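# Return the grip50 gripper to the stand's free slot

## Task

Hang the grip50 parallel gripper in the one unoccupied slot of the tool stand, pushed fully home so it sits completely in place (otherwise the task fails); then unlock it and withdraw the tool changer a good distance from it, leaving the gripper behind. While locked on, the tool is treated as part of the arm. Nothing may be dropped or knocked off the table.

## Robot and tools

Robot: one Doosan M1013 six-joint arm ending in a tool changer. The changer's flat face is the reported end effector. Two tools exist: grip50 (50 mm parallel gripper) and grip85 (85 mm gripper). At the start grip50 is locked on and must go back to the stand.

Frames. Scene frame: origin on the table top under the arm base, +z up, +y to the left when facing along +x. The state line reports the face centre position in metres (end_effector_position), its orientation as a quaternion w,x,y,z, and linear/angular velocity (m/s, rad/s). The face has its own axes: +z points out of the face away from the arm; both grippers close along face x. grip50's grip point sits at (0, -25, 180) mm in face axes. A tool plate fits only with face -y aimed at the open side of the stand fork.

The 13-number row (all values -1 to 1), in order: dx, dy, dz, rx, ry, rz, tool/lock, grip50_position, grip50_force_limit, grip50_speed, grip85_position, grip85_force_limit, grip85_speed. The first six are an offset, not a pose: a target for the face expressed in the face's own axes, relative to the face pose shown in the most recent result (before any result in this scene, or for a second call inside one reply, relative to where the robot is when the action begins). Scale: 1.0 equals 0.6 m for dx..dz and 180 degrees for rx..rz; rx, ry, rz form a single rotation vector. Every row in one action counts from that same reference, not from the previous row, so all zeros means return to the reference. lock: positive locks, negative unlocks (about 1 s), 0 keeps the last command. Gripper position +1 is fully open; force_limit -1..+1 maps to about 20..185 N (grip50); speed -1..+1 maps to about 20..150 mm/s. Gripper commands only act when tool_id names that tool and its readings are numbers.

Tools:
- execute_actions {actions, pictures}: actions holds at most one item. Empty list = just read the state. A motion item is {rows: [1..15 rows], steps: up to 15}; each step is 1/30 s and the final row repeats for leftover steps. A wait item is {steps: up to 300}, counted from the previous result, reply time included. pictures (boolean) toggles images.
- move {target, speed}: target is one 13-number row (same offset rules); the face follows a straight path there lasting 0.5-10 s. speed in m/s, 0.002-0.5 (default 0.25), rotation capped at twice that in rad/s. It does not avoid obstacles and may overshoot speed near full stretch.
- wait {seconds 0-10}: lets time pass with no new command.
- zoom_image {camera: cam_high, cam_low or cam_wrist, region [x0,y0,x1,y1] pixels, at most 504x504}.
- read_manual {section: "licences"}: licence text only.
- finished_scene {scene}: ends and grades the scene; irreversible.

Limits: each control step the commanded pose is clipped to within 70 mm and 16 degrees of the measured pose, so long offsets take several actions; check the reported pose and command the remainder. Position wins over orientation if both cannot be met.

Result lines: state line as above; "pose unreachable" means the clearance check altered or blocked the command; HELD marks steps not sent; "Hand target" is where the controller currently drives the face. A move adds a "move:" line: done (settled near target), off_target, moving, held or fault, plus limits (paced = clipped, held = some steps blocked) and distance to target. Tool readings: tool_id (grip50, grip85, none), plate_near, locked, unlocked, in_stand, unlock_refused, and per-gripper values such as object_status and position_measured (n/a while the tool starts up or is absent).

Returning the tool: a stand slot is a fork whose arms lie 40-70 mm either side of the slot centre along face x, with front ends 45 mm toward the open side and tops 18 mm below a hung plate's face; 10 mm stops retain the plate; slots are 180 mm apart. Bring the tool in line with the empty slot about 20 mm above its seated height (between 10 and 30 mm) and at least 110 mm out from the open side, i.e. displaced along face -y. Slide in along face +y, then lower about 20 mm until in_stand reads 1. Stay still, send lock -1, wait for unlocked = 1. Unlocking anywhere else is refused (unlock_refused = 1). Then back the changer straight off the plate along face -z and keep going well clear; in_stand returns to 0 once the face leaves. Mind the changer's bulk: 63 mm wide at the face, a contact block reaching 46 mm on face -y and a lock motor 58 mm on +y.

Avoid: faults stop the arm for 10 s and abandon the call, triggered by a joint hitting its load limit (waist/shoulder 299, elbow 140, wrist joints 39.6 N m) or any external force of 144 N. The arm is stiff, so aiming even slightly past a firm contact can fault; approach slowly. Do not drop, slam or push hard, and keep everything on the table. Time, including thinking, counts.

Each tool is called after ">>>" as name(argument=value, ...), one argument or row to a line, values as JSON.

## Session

>>> execute_actions(
  actions=[],
)

Scene clock: 0.00 s of 6000.00 s.
end_effector_position=(+1.0238, +0.3532, +0.3564) locked=0 unlocked=1 plate_near=0 in_stand=0 unlock_refused=0 tool_id=none grip50_position_measured=n/a grip50_object_status=n/a grip85_position_measured=n/a grip85_object_status=n/a end_effector_quat_wxyz=(-0.186, +0.974, -0.059, -0.117) end_effector_velocity=(+0.000, +0.000, +0.000) end_effector_angular_velocity=(+0.001, -0.001, +0.000)
Joint positions: [0.254 1.047 0.532 0.428 1.673 1.938]
Joint velocities: [ 0.     0.    -0.001  0.001 -0.    -0.   ]
Joint torques (N m, as the joint torque sensors report them, + toward a larger angle): no reading
Hand target: +1.024, +0.353, +0.356; -0.186, +0.974, -0.059, -0.117
camera_calibration (this result's frames):
cam_wrist: T_world_to_cam=[[0.958413, -0.0399835, -0.282571, -0.864221], [-0.0571818, -0.996962, -0.0528778, 0.486988], [-0.279598, 0.0668367, -0.957788, 0.653189], [0, 0, 0, 1]] pos_world=[1.03876, 0.407297, 0.407164]

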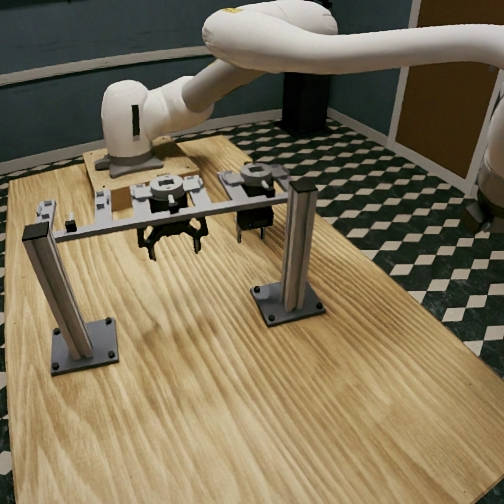

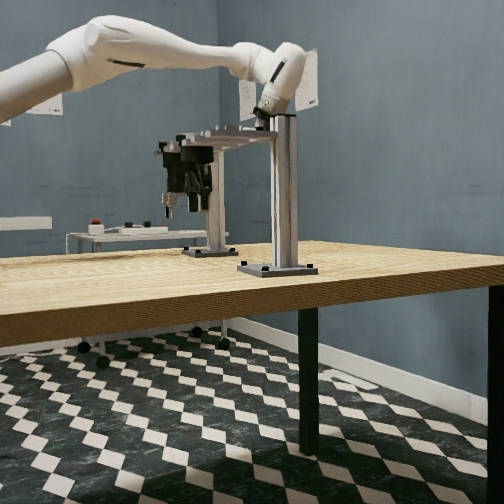

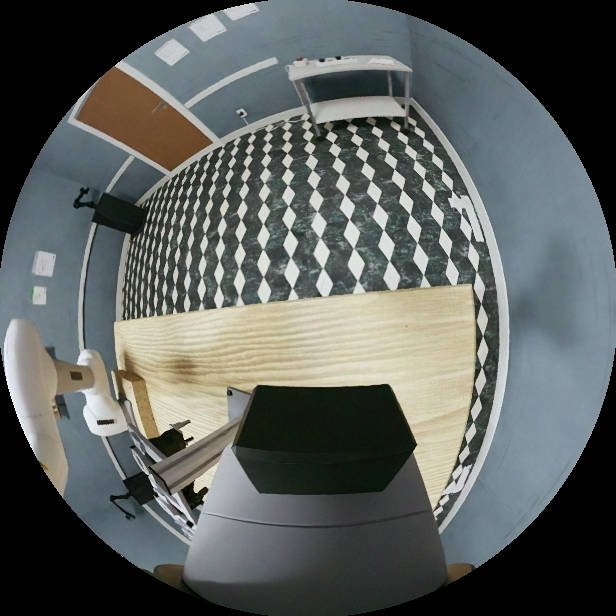

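>>> move(
  target=[-0.5275,0.67,-0.286,-0.1545,-0.0263,-0.4946,0,1,0,0,0,0,0],
  speed=0.3,
)

>>> zoom_image(
  camera="cam_wrist",
  region=[100, 130, 520, 380],
)

Scene clock: 15.80 s of 6000.00 s.
end_effector_position=(+0.6906, -0.0603, +0.4519) locked=0 unlocked=1 plate_near=0 in_stand=0 unlock_refused=0 tool_id=none grip50_position_measured=n/a grip50_object_status=n/a grip85_position_measured=n/a grip85_object_status=n/a end_effector_quat_wxyz=(+0.001, +0.745, +0.667, -0.000) end_effector_velocity=(+0.000, +0.000, +0.000) end_effector_angular_velocity=(-0.000, -0.001, +0.000)
Joint positions: [-0.112  0.261  1.643  0.002  1.23  -0.03 ]
Joint velocities: [ 0.    -0.     0.    -0.    -0.001  0.   ]
Joint torques (N m, as the joint torque sensors report them, + toward a larger angle): [  2.12 -72.9  -43.97   3.91  -0.07  -0.35]
Hand target: +0.691, -0.060, +0.452; +0.001, +0.745, +0.667, -0.000
Off the commanded pose: 0.002 m, 0 deg.
After step 90, 9.67 s passed at rest.
move: done
camera_calibration (this result's frames):
cam_wrist: T_world_to_cam=[[0.0926893, 0.994717, -0.0441155, 0.0181013], [0.94585, -0.07412, 0.316028, -0.743009], [0.311089, -0.0710191, -0.947724, 0.258403], [0, 0, 0, 1]] pos_world=[0.620711, -0.0547259, 0.480505]

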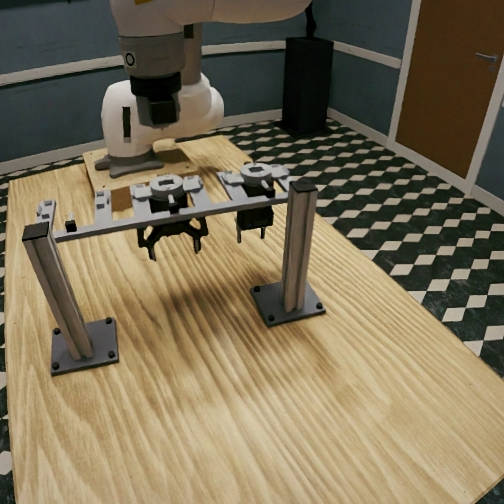

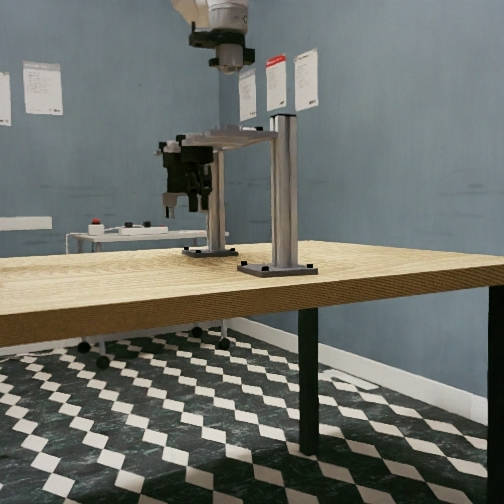

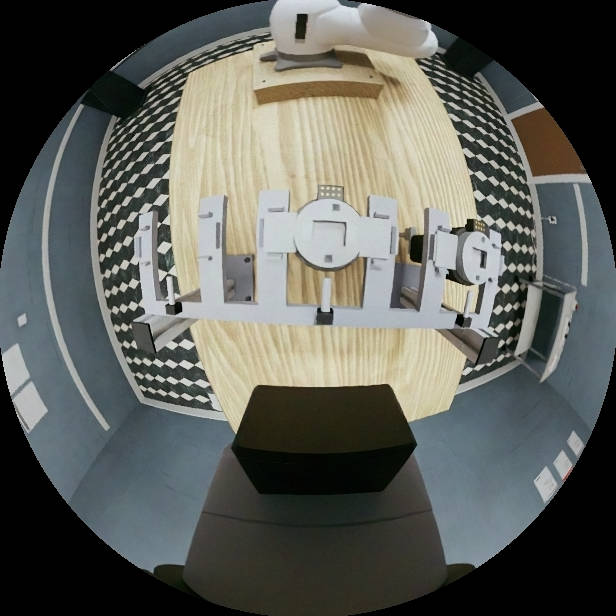

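Region (100, 130, 520, 380) of cam_wrist's 616x616 image, scaled by 1.200, with more detail than that image has; it fills the top 300 rows of this view, and the rest is white.

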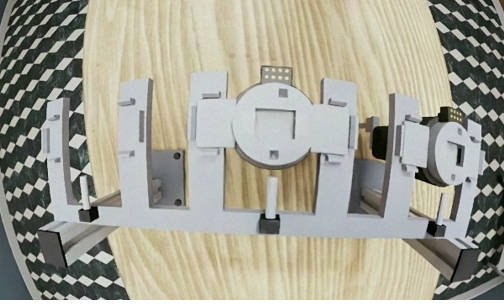

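>>> move(
  target=[0.3,0,0,0,0,0,0,1,0,0,0,0,0],
  speed=0.3,
)

>>> zoom_image(
  camera="cam_wrist",
  region=[100, 130, 520, 380],
)

Scene clock: 25.50 s of 6000.00 s.
end_effector_position=(+0.7101, +0.1187, +0.4515) locked=0 unlocked=1 plate_near=0 in_stand=0 unlock_refused=0 tool_id=none grip50_position_measured=n/a grip50_object_status=n/a grip85_position_measured=n/a grip85_object_status=n/a end_effector_quat_wxyz=(+0.000, +0.745, +0.667, -0.000) end_effector_velocity=(+0.000, +0.000, +0.000) end_effector_angular_velocity=(-0.001, -0.001, +0.000)
Joint positions: [0.144 0.302 1.589 0.001 1.244 0.227]
Joint velocities: [ 0.     0.    -0.001 -0.001  0.     0.   ]
Joint torques (N m, as the joint torque sensors report them, + toward a larger angle): [  1.65 -77.87 -44.53   3.76  -0.13  -0.36]
Hand target: +0.710, +0.119, +0.452; +0.000, +0.745, +0.667, -0.000
Off the commanded pose: 0.000 m, 0 deg.
After step 90, 5.70 s passed at rest.
move: done
camera_calibration (this result's frames):
cam_wrist: T_world_to_cam=[[0.0927616, 0.994734, -0.0435932, -0.162134], [0.945941, -0.0743765, 0.315696, -0.747971], [0.310791, -0.070521, -0.947858, 0.264856], [0, 0, 0, 1]] pos_world=[0.640261, 0.124326, 0.480109]

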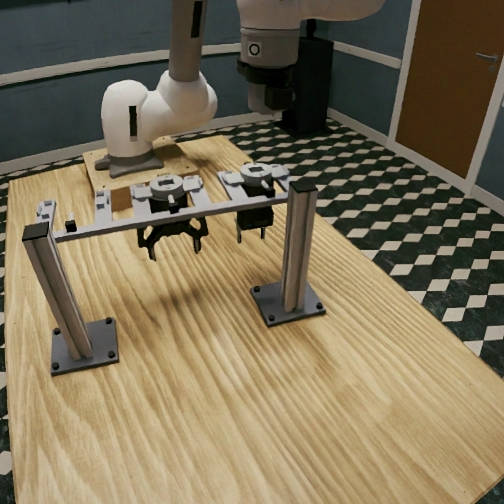

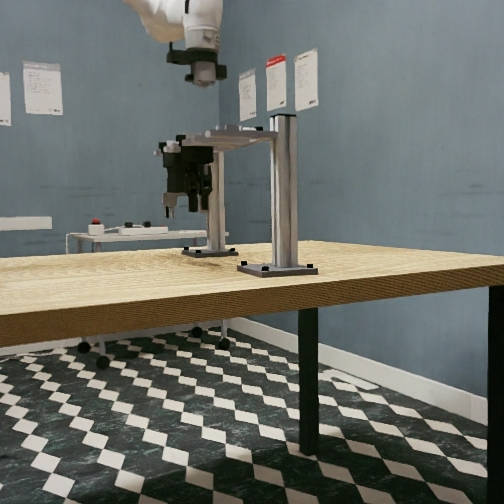

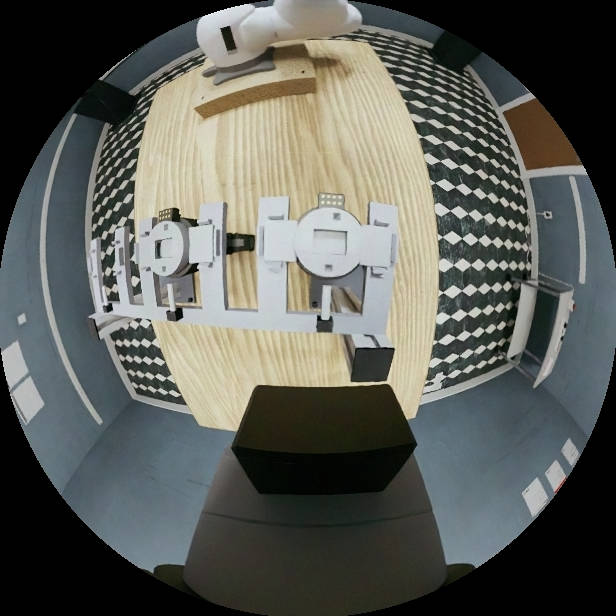

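Region (100, 130, 520, 380) of cam_wrist's 616x616 image, scaled by 1.200, with more detail than that image has; it fills the top 300 rows of this view, and the rest is white.

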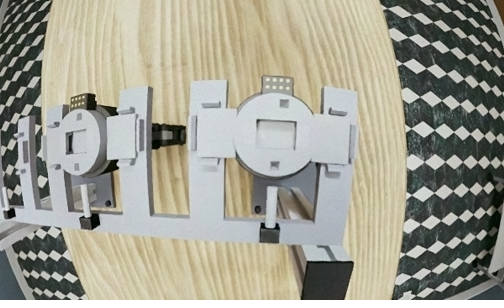

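>>> move(
  target=[0.0232,-0.1283,0.2025,0,0,0.0131,0,1,0,0,0,0,0],
  speed=0.2,
)

>>> zoom_image(
  camera="cam_wrist",
  region=[230, 280, 420, 420],
)

>>> zoom_image(
  camera="cam_low",
  region=[140, 100, 210, 170],
)

Scene clock: 32.67 s of 6000.00 s.
end_effector_position=(+0.6350, +0.1407, +0.3301) locked=0 unlocked=1 plate_near=0 in_stand=0 unlock_refused=0 tool_id=none grip50_position_measured=n/a grip50_object_status=n/a grip85_position_measured=n/a grip85_object_status=n/a end_effector_quat_wxyz=(+0.000, +0.759, +0.652, +0.000) end_effector_velocity=(-0.001, -0.001, -0.001) end_effector_angular_velocity=(-0.001, +0.002, +0.000)
Joint positions: [0.192 0.286 1.852 0.    0.996 0.316]
Joint velocities: [-0.001  0.     0.002 -0.001 -0.    -0.   ]
Joint torques (N m, as the joint torque sensors report them, + toward a larger angle): [  2.25 -71.02 -39.68   3.18  -0.08  -0.4 ]
Hand target: +0.635, +0.141, +0.330; +0.000, +0.759, +0.652, -0.000
Off the commanded pose: 0.000 m, 0 deg.
After step 90, 3.10 s passed at rest.
move: done
camera_calibration (this result's frames):
cam_wrist: T_world_to_cam=[[0.133954, 0.990032, -0.0435148, -0.207864], [0.941998, -0.113574, 0.315817, -0.629025], [0.307726, -0.0832958, -0.947822, 0.178429], [0, 0, 0, 1]] pos_world=[0.565478, 0.149214, 0.35873]

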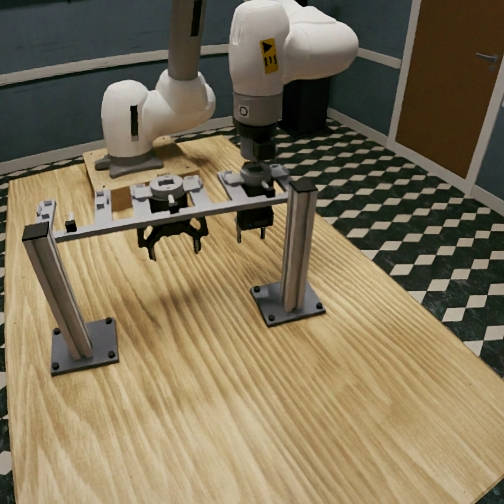

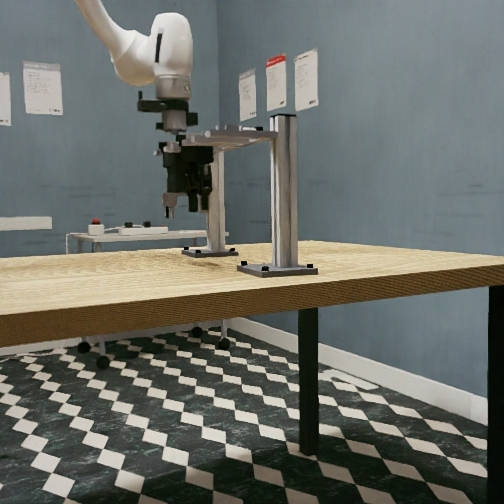

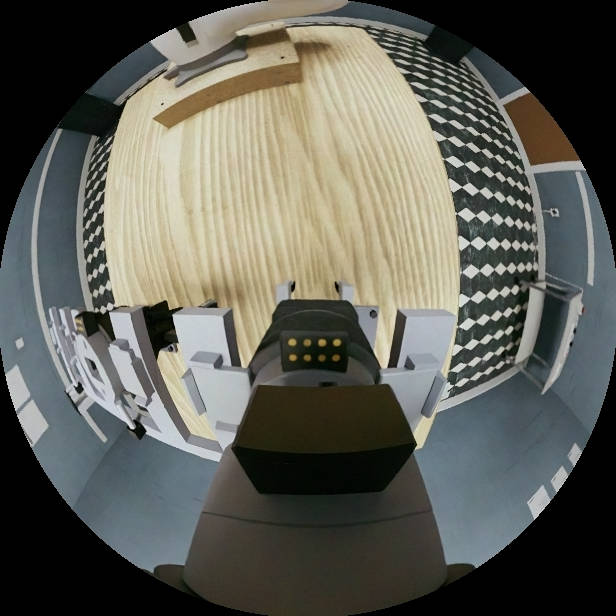

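Region (230, 280, 420, 420) of cam_wrist's 616x616 image, scaled by 2.653, with more detail than that image has; it fills the top 371 rows of this view, and the rest is white.

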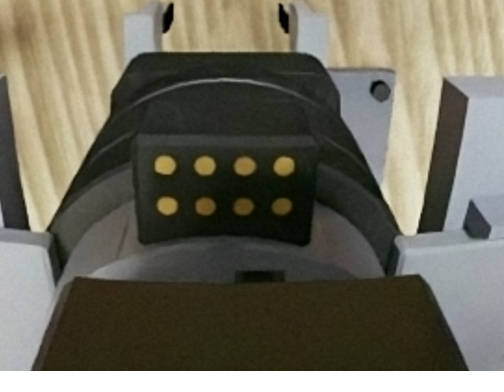

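Region (140, 100, 210, 170) of cam_low's 504x504 image, scaled by 7.200, with more detail than that image has.

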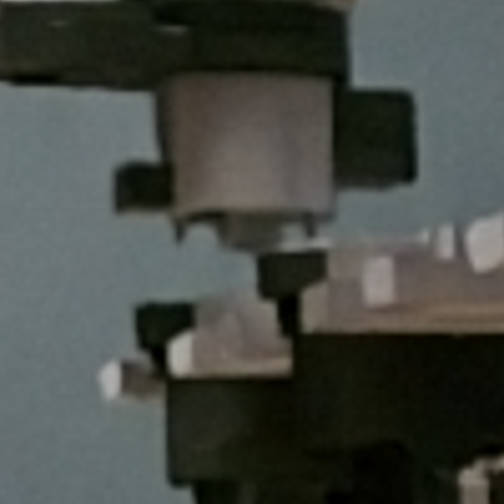

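>>> move(
  target=[0,0.009,0.0235,0,0,0,0,1,0,0,0,0,0],
  speed=0.03,
)

>>> zoom_image(
  camera="cam_wrist",
  region=[230, 280, 420, 420],
)

>>> zoom_image(
  camera="cam_low",
  region=[140, 100, 210, 170],
)

Scene clock: 38.97 s of 6000.00 s.
end_effector_position=(+0.6403, +0.1399, +0.3160) locked=0 unlocked=1 plate_near=0 in_stand=0 unlock_refused=0 tool_id=none grip50_position_measured=n/a grip50_object_status=n/a grip85_position_measured=n/a grip85_object_status=n/a end_effector_quat_wxyz=(+0.000, +0.759, +0.652, -0.000) end_effector_velocity=(+0.001, +0.001, +0.001) end_effector_angular_velocity=(+0.002, -0.002, -0.001)
Joint positions: [0.189 0.306 1.855 0.    0.973 0.313]
Joint velocities: [ 0.    -0.    -0.002  0.002  0.    -0.   ]
Joint torques (N m, as the joint torque sensors report them, + toward a larger angle): [  2.23 -74.02 -39.96   3.28   0.05  -0.39]
Hand target: +0.640, +0.140, +0.316; +0.000, +0.759, +0.652, +0.000
Off the commanded pose: 0.000 m, 0 deg.
After step 90, 2.57 s passed at rest.
move: done
camera_calibration (this result's frames):
cam_wrist: T_world_to_cam=[[0.133944, 0.990029, -0.0436013, -0.208306], [0.942009, -0.113539, 0.315797, -0.62966], [0.307697, -0.0833719, -0.947825, 0.163358], [0, 0, 0, 1]] pos_world=[0.570782, 0.148357, 0.344596]

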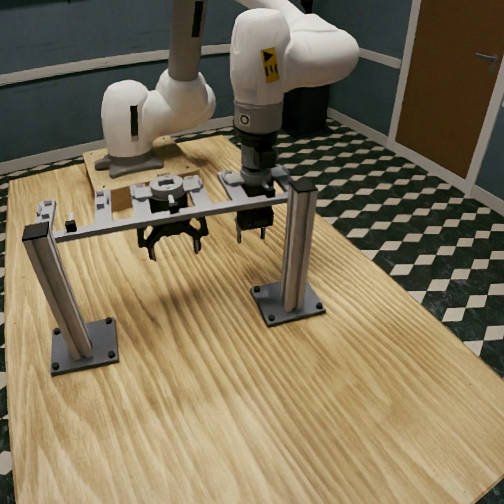

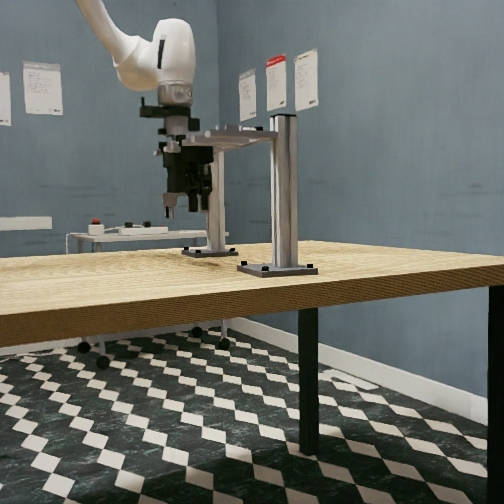

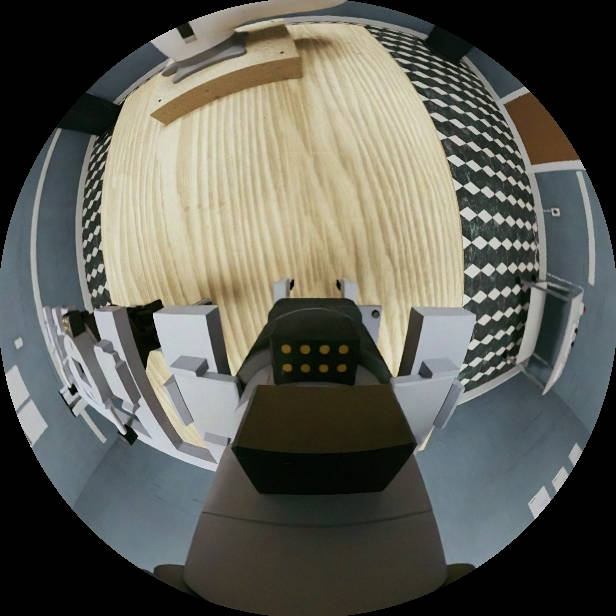

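Region (230, 280, 420, 420) of cam_wrist's 616x616 image, scaled by 2.653, with more detail than that image has; it fills the top 371 rows of this view, and the rest is white.

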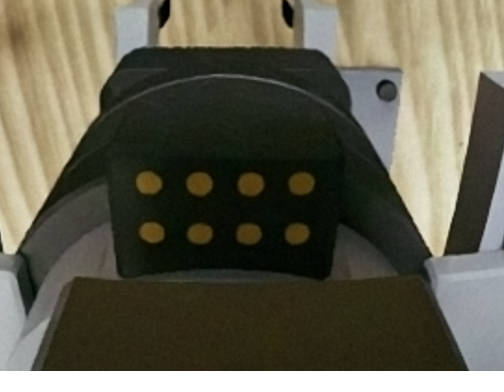

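Region (140, 100, 210, 170) of cam_low's 504x504 image, scaled by 7.200, with more detail than that image has.

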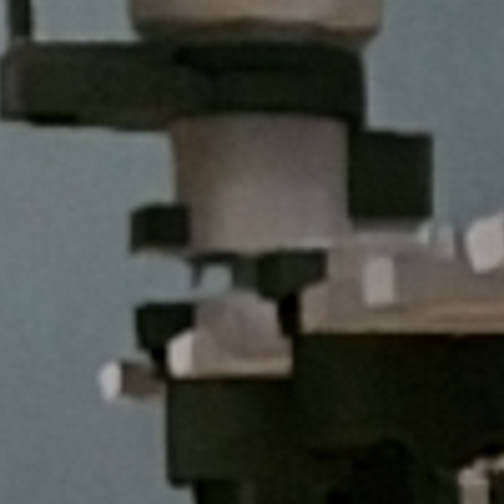

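>>> move(
  target=[-0.0023,0.001,0.0037,0,0,0,0,1,0,0,0,0,0],
  speed=0.02,
)

>>> zoom_image(
  camera="cam_wrist",
  region=[234, 306, 414, 426],
)

Scene clock: 54.00 s of 6000.00 s.
end_effector_position=(+0.6407, +0.1384, +0.3138) locked=0 unlocked=1 plate_near=0 in_stand=0 unlock_refused=0 tool_id=none grip50_position_measured=n/a grip50_object_status=n/a grip85_position_measured=n/a grip85_object_status=n/a end_effector_quat_wxyz=(+0.000, +0.759, +0.652, +0.000) end_effector_velocity=(-0.000, -0.001, -0.000) end_effector_angular_velocity=(-0.001, +0.001, +0.000)
Joint positions: [0.187 0.308 1.856 0.    0.97  0.311]
Joint velocities: [-0.001 -0.     0.    -0.001  0.001 -0.   ]
Joint torques (N m, as the joint torque sensors report them, + toward a larger angle): [  2.49 -72.67 -38.85   3.29  -0.09  -0.41]
Hand target: +0.641, +0.138, +0.314; +0.000, +0.759, +0.652, -0.000
Off the commanded pose: 0.000 m, 0 deg.
After step 90, 11.33 s passed at rest.
move: done
camera_calibration (this result's frames):
cam_wrist: T_world_to_cam=[[0.133978, 0.990026, -0.0435632, -0.207051], [0.942004, -0.113583, 0.315795, -0.62948], [0.307698, -0.0833462, -0.947827, 0.161014], [0, 0, 0, 1]] pos_world=[0.571169, 0.146907, 0.342381]

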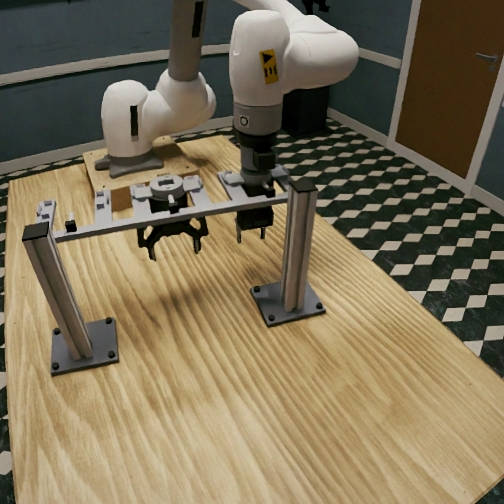

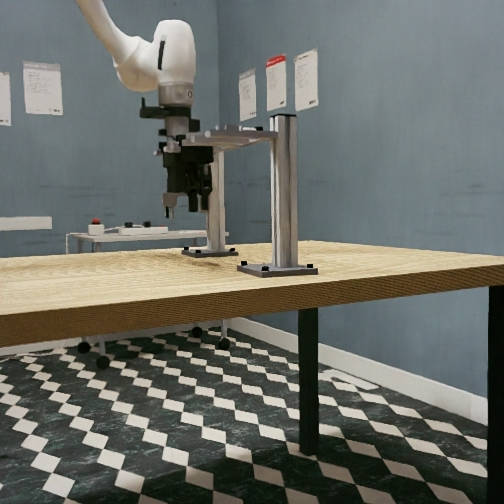

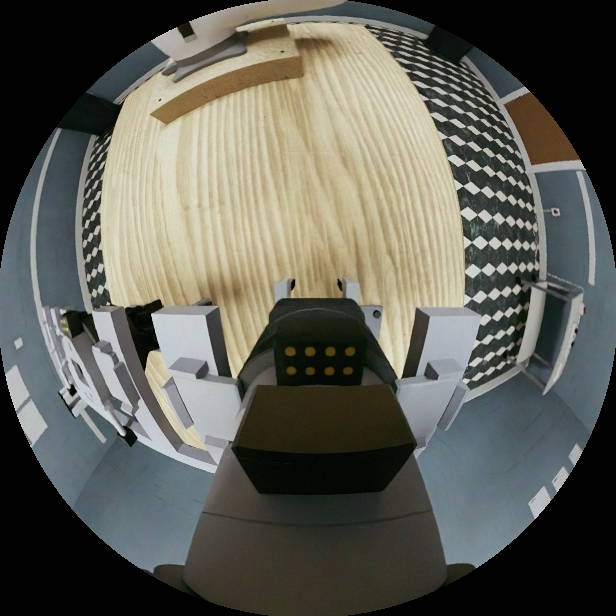

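Region (234, 306, 414, 426) of cam_wrist's 616x616 image, scaled by 2.800, with more detail than that image has.

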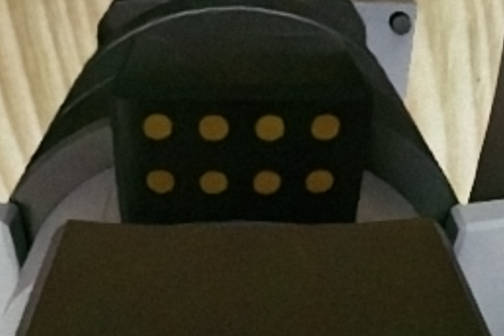

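>>> move(
  target=[0,-0.0004,0.02,0,0,0.0015,0,1,0,0,0,0,0],
  speed=0.01,
)

Scene clock: 59.33 s of 6000.00 s.
end_effector_position=(+0.6405, +0.1384, +0.3018) locked=0 unlocked=1 plate_near=1 in_stand=1 unlock_refused=0 tool_id=none grip50_position_measured=n/a grip50_object_status=n/a grip85_position_measured=n/a grip85_object_status=n/a end_effector_quat_wxyz=(+0.000, +0.760, +0.650, -0.000) end_effector_velocity=(+0.000, -0.000, +0.000) end_effector_angular_velocity=(+0.001, -0.000, -0.001)
Joint positions: [0.187 0.319 1.866 0.    0.948 0.316]
Joint velocities: [-0.     0.    -0.001  0.001  0.     0.   ]
Joint torques (N m, as the joint torque sensors report them, + toward a larger angle): [  2.39 -73.41 -38.69   3.33  -0.22  -0.41]
Hand target: +0.640, +0.138, +0.302; +0.000, +0.760, +0.650, +0.000
Off the commanded pose: 0.000 m, 0 deg.
After step 90, 0.90 s passed at rest.
move: done
camera_calibration (this result's frames):
cam_wrist: T_world_to_cam=[[0.138646, 0.989382, -0.0436074, -0.210426], [0.941457, -0.118011, 0.315803, -0.624491], [0.307303, -0.0848392, -0.947822, 0.150167], [0, 0, 0, 1]] pos_world=[0.570959, 0.147235, 0.330372]

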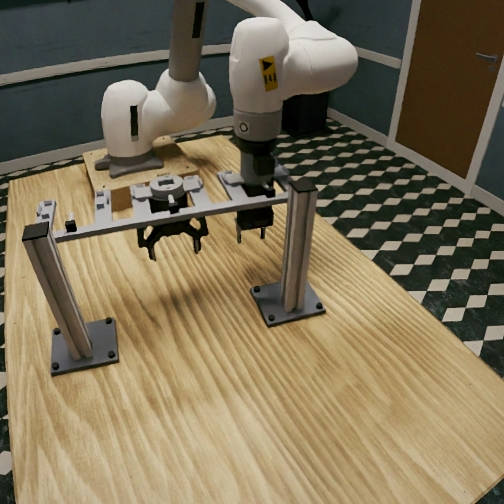

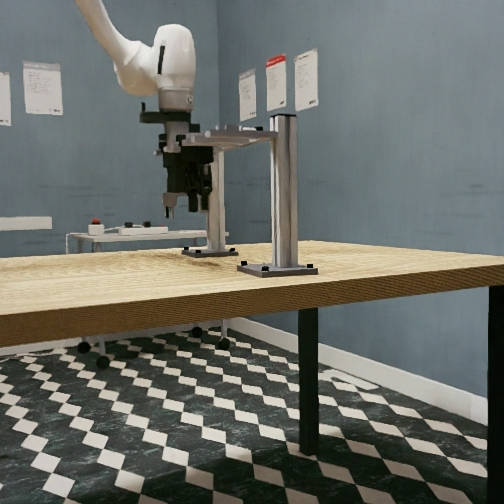

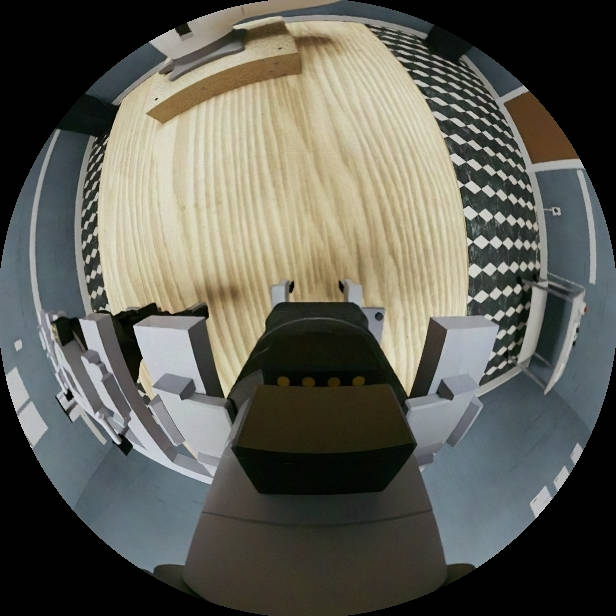

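>>> execute_actions(
  actions=[
    {"rows":[[0,0,0.001,0,0,0,1,1,0,0,0,0,0]],"steps":15},
  ],
  pictures=false,
)

>>> execute_actions(
  actions=[
    {"steps":25},
  ],
  pictures=false,
)

Scene clock: 62.83 s of 6000.00 s.
end_effector_position=(+0.6405, +0.1384, +0.3012) locked=0 unlocked=0 plate_near=1 in_stand=1 unlock_refused=0 tool_id=none grip50_position_measured=n/a grip50_object_status=n/a grip85_position_measured=n/a grip85_object_status=n/a end_effector_quat_wxyz=(+0.000, +0.760, +0.650, +0.000) end_effector_velocity=(+0.000, +0.001, +0.001) end_effector_angular_velocity=(+0.001, -0.001, +0.001)
Joint positions: [0.187 0.32  1.867 0.    0.947 0.316]
Joint velocities: [ 0.001  0.    -0.002  0.001  0.001 -0.   ]
Joint torques (N m, as the joint torque sensors report them, + toward a larger angle): [  2.47 -73.18 -38.21   3.36   0.02  -0.52]
Hand target: +0.640, +0.138, +0.301; +0.000, +0.760, +0.650, -0.000
Off the commanded pose: 0.000 m, 0 deg.
Steps of this call (steps 1 to 90: nothing new was sent; steps 91 to 105: all 15 steps of this action). Readings (end_effector_position | what the end effector reports):
91: (+0.6405, +0.1384, +0.3018) | locked=0 unlocked=0 plate_near=1 in_stand=1 unlock_refused=0 tool_id=none grip50_position_measured=n/a grip50_object_status=n/a grip85_position_measured=n/a grip85_object_status=n/a
92: (+0.6405, +0.1384, +0.3015) | locked=0 unlocked=0 plate_near=1 in_stand=1 unlock_refused=0 tool_id=none grip50_position_measured=n/a grip50_object_status=n/a grip85_position_measured=n/a grip85_object_status=n/a
94: (+0.6405, +0.1384, +0.3012) | locked=0 unlocked=0 plate_near=1 in_stand=1 unlock_refused=0 tool_id=none grip50_position_measured=n/a grip50_object_status=n/a grip85_position_measured=n/a grip85_object_status=n/a
98: (+0.6405, +0.1384, +0.3012) | locked=0 unlocked=0 plate_near=1 in_stand=1 unlock_refused=0 tool_id=none grip50_position_measured=n/a grip50_object_status=n/a grip85_position_measured=n/a grip85_object_status=n/a
105: the state above

Scene clock: 63.67 s of 6000.00 s.
end_effector_position=(+0.6405, +0.1384, +0.3011) locked=1 unlocked=0 plate_near=1 in_stand=1 unlock_refused=0 tool_id=grip50 grip50_position_measured=n/a grip50_object_status=n/a grip85_position_measured=n/a grip85_object_status=n/a end_effector_quat_wxyz=(+0.000, +0.760, +0.650, +0.000) end_effector_velocity=(-0.000, -0.000, -0.000) end_effector_angular_velocity=(+0.001, +0.000, -0.001)
Joint positions: [0.187 0.32  1.867 0.    0.947 0.316]
Joint velocities: [-0.     0.     0.001  0.001 -0.    -0.   ]
Joint torques (N m, as the joint torque sensors report them, + toward a larger angle): [  1.49 -70.26 -35.78   2.36   0.74  -0.3 ]
Hand target: +0.640, +0.138, +0.301; +0.000, +0.760, +0.650, -0.000
Off the commanded pose: 0.000 m, 0 deg.
Steps of this call (steps 1 to 25: nothing new was sent). Readings (end_effector_position | what the end effector reports):
1: (+0.6405, +0.1384, +0.3012) | locked=0 unlocked=0 plate_near=1 in_stand=1 unlock_refused=0 tool_id=none grip50_position_measured=n/a grip50_object_status=n/a grip85_position_measured=n/a grip85_object_status=n/a
2: (+0.6405, +0.1384, +0.3012) | locked=0 unlocked=0 plate_near=1 in_stand=1 unlock_refused=0 tool_id=none grip50_position_measured=n/a grip50_object_status=n/a grip85_position_measured=n/a grip85_object_status=n/a
4: (+0.6405, +0.1384, +0.3012) | locked=0 unlocked=0 plate_near=1 in_stand=1 unlock_refused=0 tool_id=none grip50_position_measured=n/a grip50_object_status=n/a grip85_position_measured=n/a grip85_object_status=n/a
8: (+0.6405, +0.1384, +0.3011) | locked=0 unlocked=0 plate_near=1 in_stand=1 unlock_refused=0 tool_id=none grip50_position_measured=n/a grip50_object_status=n/a grip85_position_measured=n/a grip85_object_status=n/a
25: the state above

>>> move(
  target=[0,0,-0.0333,0,0,0,0,1,0,0,0,0,0],
  speed=0.03,
)

>>> zoom_image(
  camera="cam_wrist",
  region=[140, 290, 280, 440],
)

>>> zoom_image(
  camera="cam_wrist",
  region=[360, 290, 500, 440],
)

>>> move(
  target=[0,-0.2,0,0,0,0,0,1,0,0,0,0,0],
  speed=0.1,
)

>>> move(
  target=[-0.6,0,0,0,0,0,0,1,0,0,0,0,0],
  speed=0.25,
)

Scene clock: 69.07 s of 6000.00 s.
end_effector_position=(+0.6405, +0.1384, +0.3212) locked=1 unlocked=0 plate_near=1 in_stand=0 unlock_refused=0 tool_id=grip50 grip50_position_measured=3 grip50_object_status=3 grip85_position_measured=n/a grip85_object_status=n/a end_effector_quat_wxyz=(+0.000, +0.760, +0.650, +0.000) end_effector_velocity=(+0.000, -0.000, +0.000) end_effector_angular_velocity=(-0.001, -0.000, -0.000)
Joint positions: [0.187 0.301 1.851 0.    0.983 0.316]
Joint velocities: [-0.001  0.    -0.    -0.001 -0.     0.   ]
Joint torques (N m, as the joint torque sensors report them, + toward a larger angle): [  1.65 -82.47 -46.65   3.34  -0.08  -0.38]
Hand target: +0.640, +0.138, +0.321; +0.000, +0.760, +0.650, +0.000
Off the commanded pose: 0.000 m, 0 deg.
After step 130, 0.17 s passed at rest.
move: done
camera_calibration (this result's frames):
cam_wrist: T_world_to_cam=[[0.138655, 0.989382, -0.0435643, -0.209638], [0.941445, -0.11803, 0.315833, -0.63063], [0.307337, -0.0848052, -0.947814, 0.168508], [0, 0, 0, 1]] pos_world=[0.570982, 0.147269, 0.349755]

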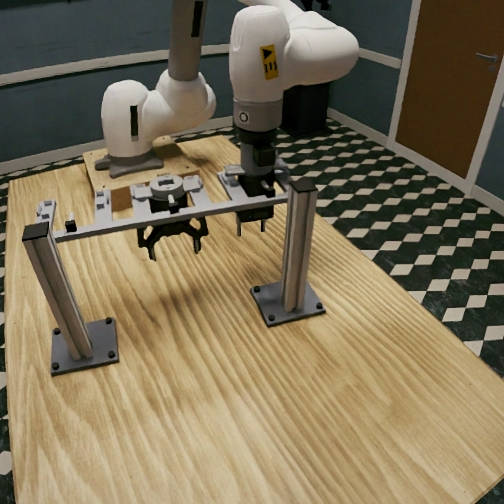

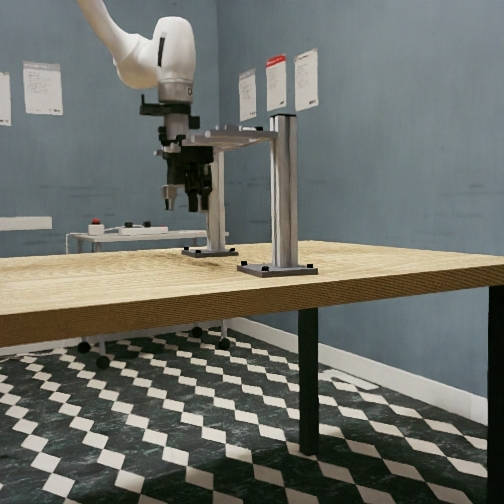

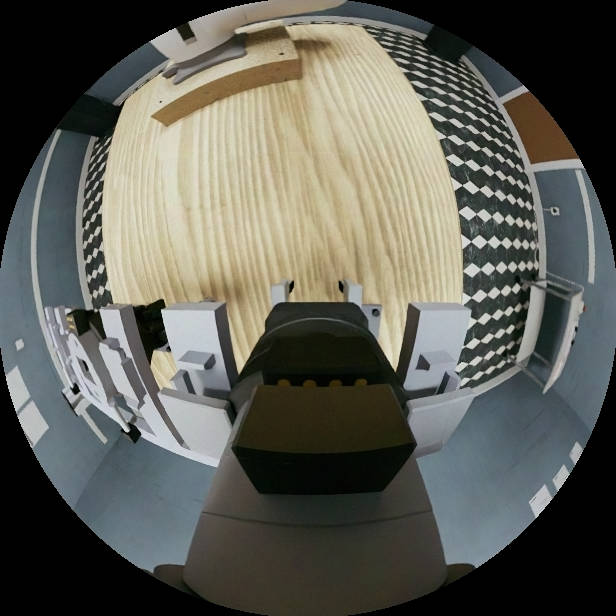

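Region (140, 290, 280, 440) of cam_wrist's 616x616 image, scaled by 3.360, with more detail than that image has; it fills the left 470 columns of this view, and the rest is white.

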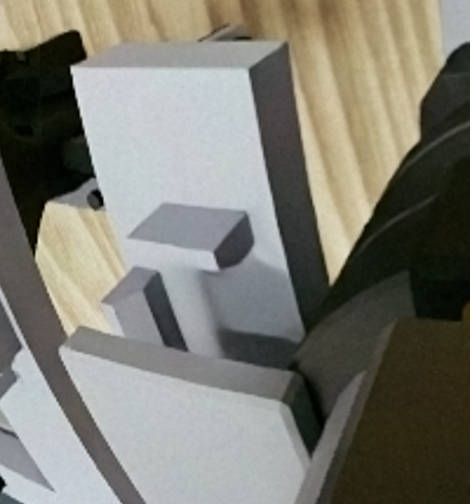

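Region (360, 290, 500, 440) of cam_wrist's 616x616 image, scaled by 3.360, with more detail than that image has; it fills the left 470 columns of this view, and the rest is white.

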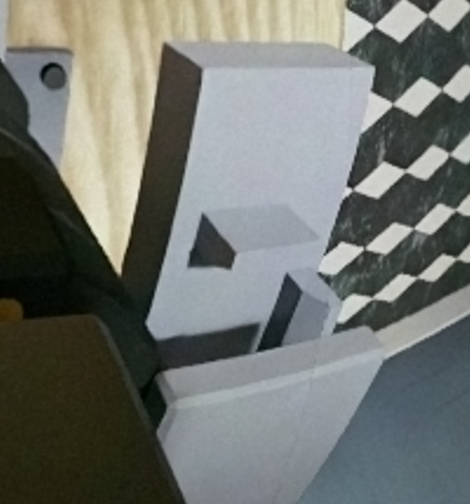

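Scene clock: 70.57 s of 6000.00 s.
end_effector_position=(+0.5220, +0.1570, +0.3213) locked=1 unlocked=0 plate_near=1 in_stand=0 unlock_refused=0 tool_id=grip50 grip50_position_measured=3 grip50_object_status=3 grip85_position_measured=n/a grip85_object_status=n/a end_effector_quat_wxyz=(+0.000, +0.760, +0.650, +0.000) end_effector_velocity=(+0.001, -0.000, +0.001) end_effector_angular_velocity=(+0.000, -0.002, +0.000)
Joint positions: [ 0.256  0.143  2.056 -0.     0.934  0.385]
Joint velocities: [-0.    -0.    -0.001 -0.001 -0.001 -0.   ]
Joint torques (N m, as the joint torque sensors report them, + toward a larger angle): [  1.74 -63.26 -45.15   3.16  -0.05  -0.31]
Hand target: +0.522, +0.157, +0.321; +0.000, +0.760, +0.650, +0.000
Off the commanded pose: 0.000 m, 0 deg.
move: done
camera_calibration (this result's frames):
cam_wrist: T_world_to_cam=[[0.138726, 0.989377, -0.0434558, -0.211675], [0.941449, -0.118136, 0.315782, -0.516885], [0.307294, -0.0847186, -0.947836, 0.206686], [0, 0, 0, 1]] pos_world=[0.452472, 0.165874, 0.349929]

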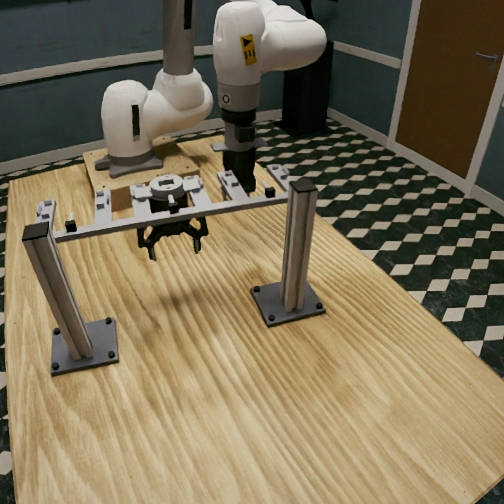

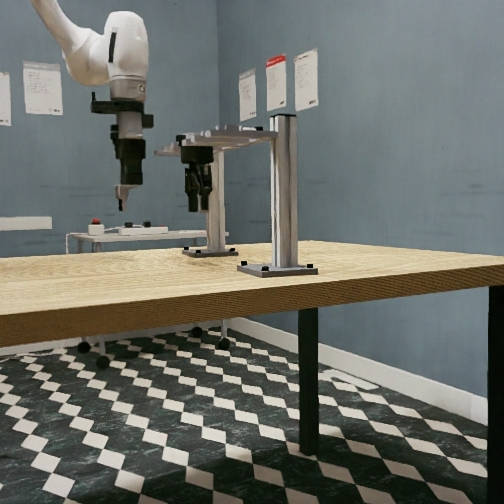

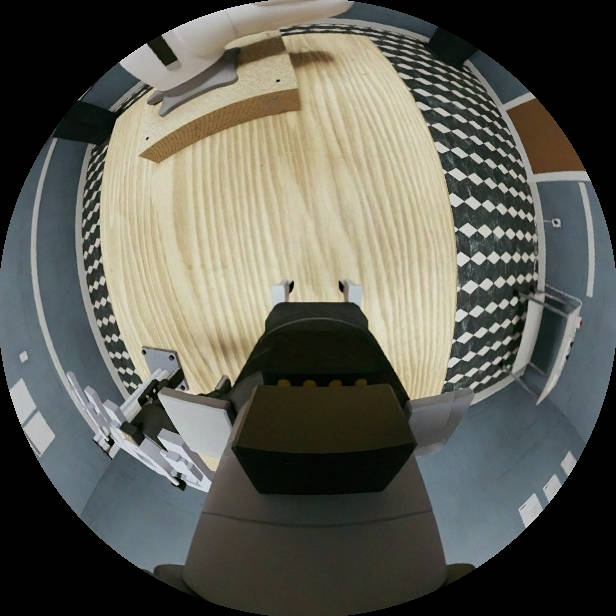

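Scene clock: 72.40 s of 6000.00 s.
end_effector_position=(+0.4664, -0.1992, +0.3222) locked=1 unlocked=0 plate_near=1 in_stand=0 unlock_refused=0 tool_id=grip50 grip50_position_measured=3 grip50_object_status=3 grip85_position_measured=n/a grip85_object_status=n/a end_effector_quat_wxyz=(+0.001, +0.760, +0.650, -0.000) end_effector_velocity=(-0.001, -0.001, -0.001) end_effector_angular_velocity=(+0.000, +0.001, -0.001)
Joint positions: [-0.449  0.087  2.121  0.005  0.926 -0.322]
Joint velocities: [-0.002  0.     0.001 -0.001 -0.    -0.   ]
Joint torques (N m, as the joint torque sensors report them, + toward a larger angle): [  2.58 -54.92 -44.92   3.09   0.04  -0.38]
Hand target: +0.466, -0.199, +0.322; +0.001, +0.760, +0.650, -0.000
Off the commanded pose: 0.001 m, 0 deg.
move: done
camera_calibration (this result's frames):
cam_wrist: T_world_to_cam=[[0.138671, 0.989318, -0.0449467, 0.149071], [0.941297, -0.117563, 0.316447, -0.506939], [0.307782, -0.0861901, -0.947545, 0.193761], [0, 0, 0, 1]] pos_world=[0.396872, -0.190375, 0.350717]

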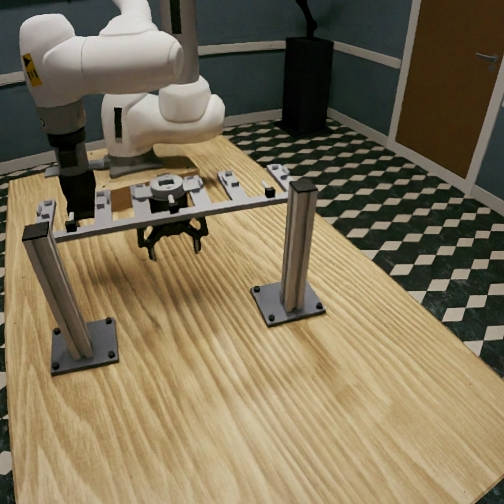

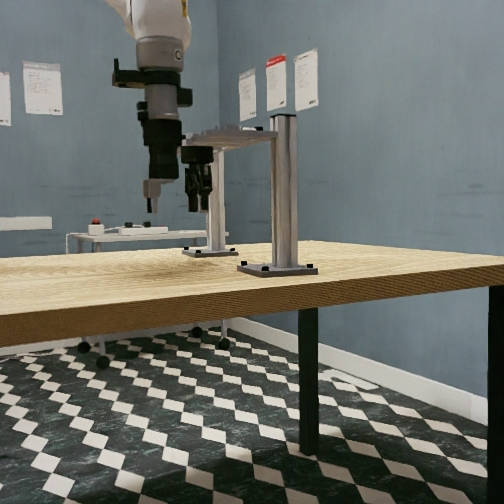

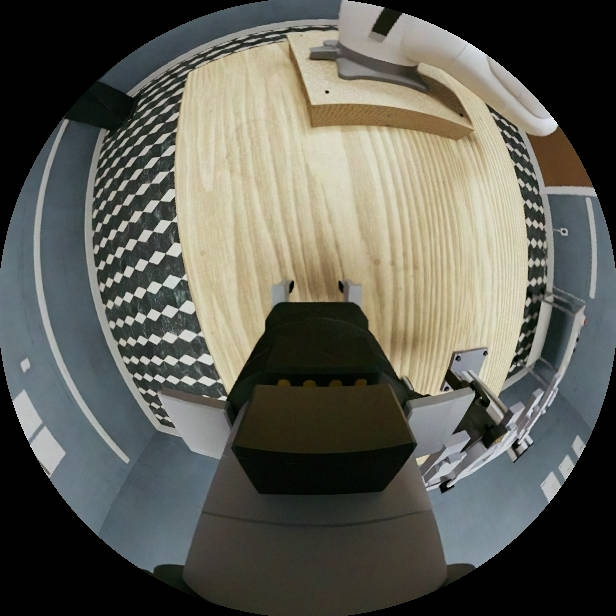

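>>> move(
  target=[0,0.201,0.0012,0,0,0,0,1,0,0,0,0,0],
  speed=0.06,
)

>>> zoom_image(
  camera="cam_wrist",
  region=[140, 290, 280, 440],
)

>>> zoom_image(
  camera="cam_wrist",
  region=[360, 290, 500, 440],
)

Scene clock: 77.13 s of 6000.00 s.
end_effector_position=(+0.5855, -0.2178, +0.3213) locked=1 unlocked=0 plate_near=1 in_stand=0 unlock_refused=0 tool_id=grip50 grip50_position_measured=3 grip50_object_status=3 grip85_position_measured=n/a grip85_object_status=n/a end_effector_quat_wxyz=(+0.001, +0.760, +0.650, -0.000) end_effector_velocity=(+0.000, -0.000, +0.000) end_effector_angular_velocity=(+0.001, -0.001, -0.001)
Joint positions: [-0.387  0.259  1.91   0.004  0.965 -0.261]
Joint velocities: [-0.     0.    -0.     0.001 -0.     0.   ]
Joint torques (N m, as the joint torque sensors report them, + toward a larger angle): [  1.72 -76.72 -45.83   3.17  -0.13  -0.33]
Hand target: +0.586, -0.218, +0.321; +0.001, +0.760, +0.650, -0.000
Off the commanded pose: 0.000 m, 0 deg.
move: done
camera_calibration (this result's frames):
cam_wrist: T_world_to_cam=[[0.138629, 0.989332, -0.0447647, 0.150835], [0.941307, -0.117582, 0.31641, -0.620966], [0.307771, -0.0860008, -0.947566, 0.154706], [0, 0, 0, 1]] pos_world=[0.515996, -0.208936, 0.349826]

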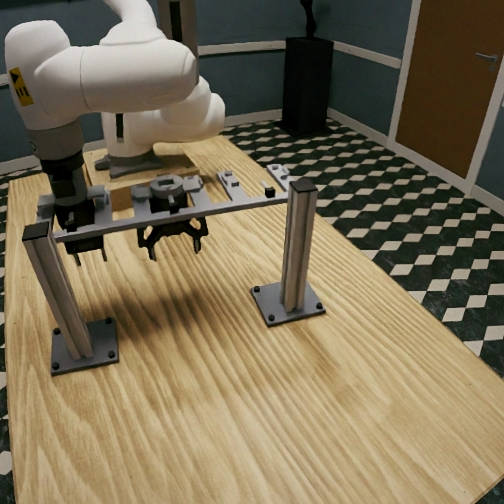

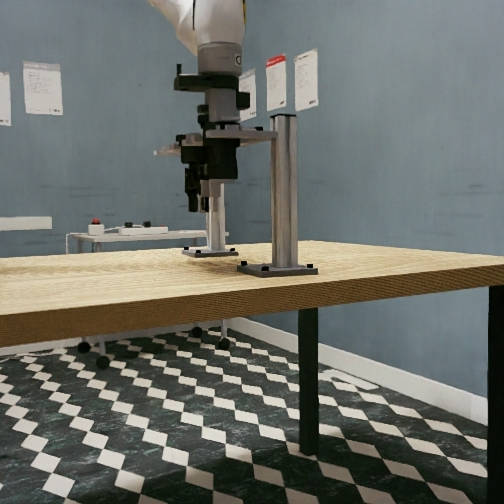

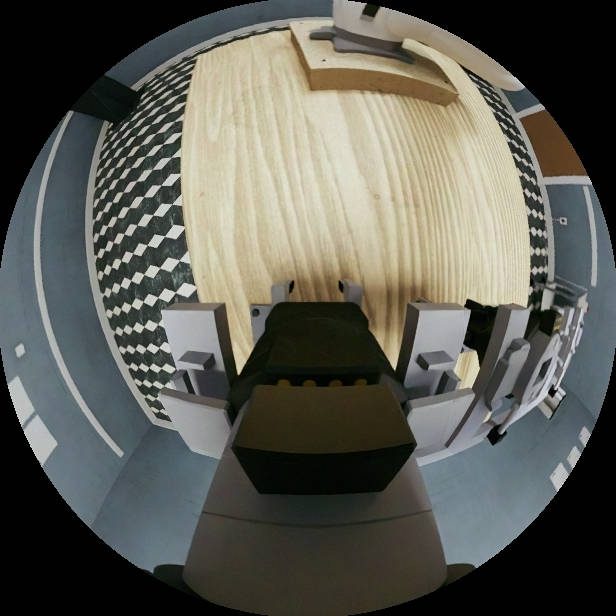

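Region (140, 290, 280, 440) of cam_wrist's 616x616 image, scaled by 3.360, with more detail than that image has; it fills the left 470 columns of this view, and the rest is white.

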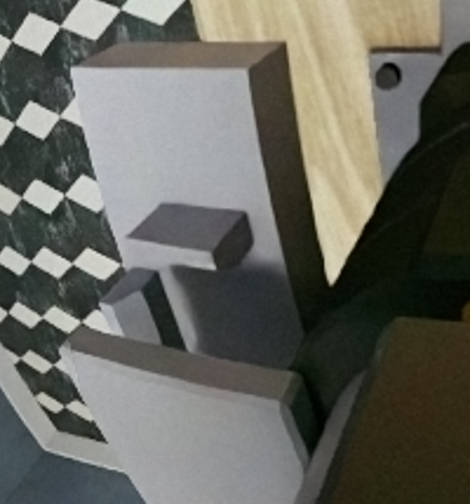

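Region (360, 290, 500, 440) of cam_wrist's 616x616 image, scaled by 3.360, with more detail than that image has; it fills the left 470 columns of this view, and the rest is white.

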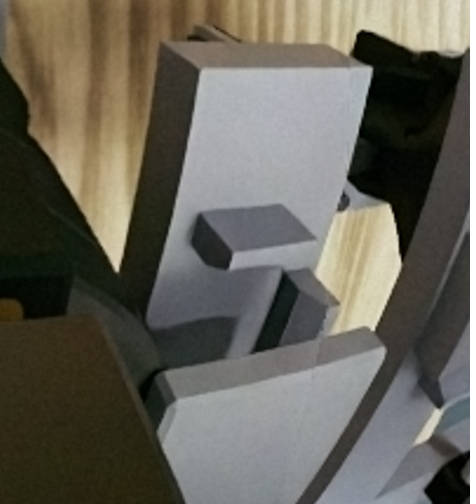

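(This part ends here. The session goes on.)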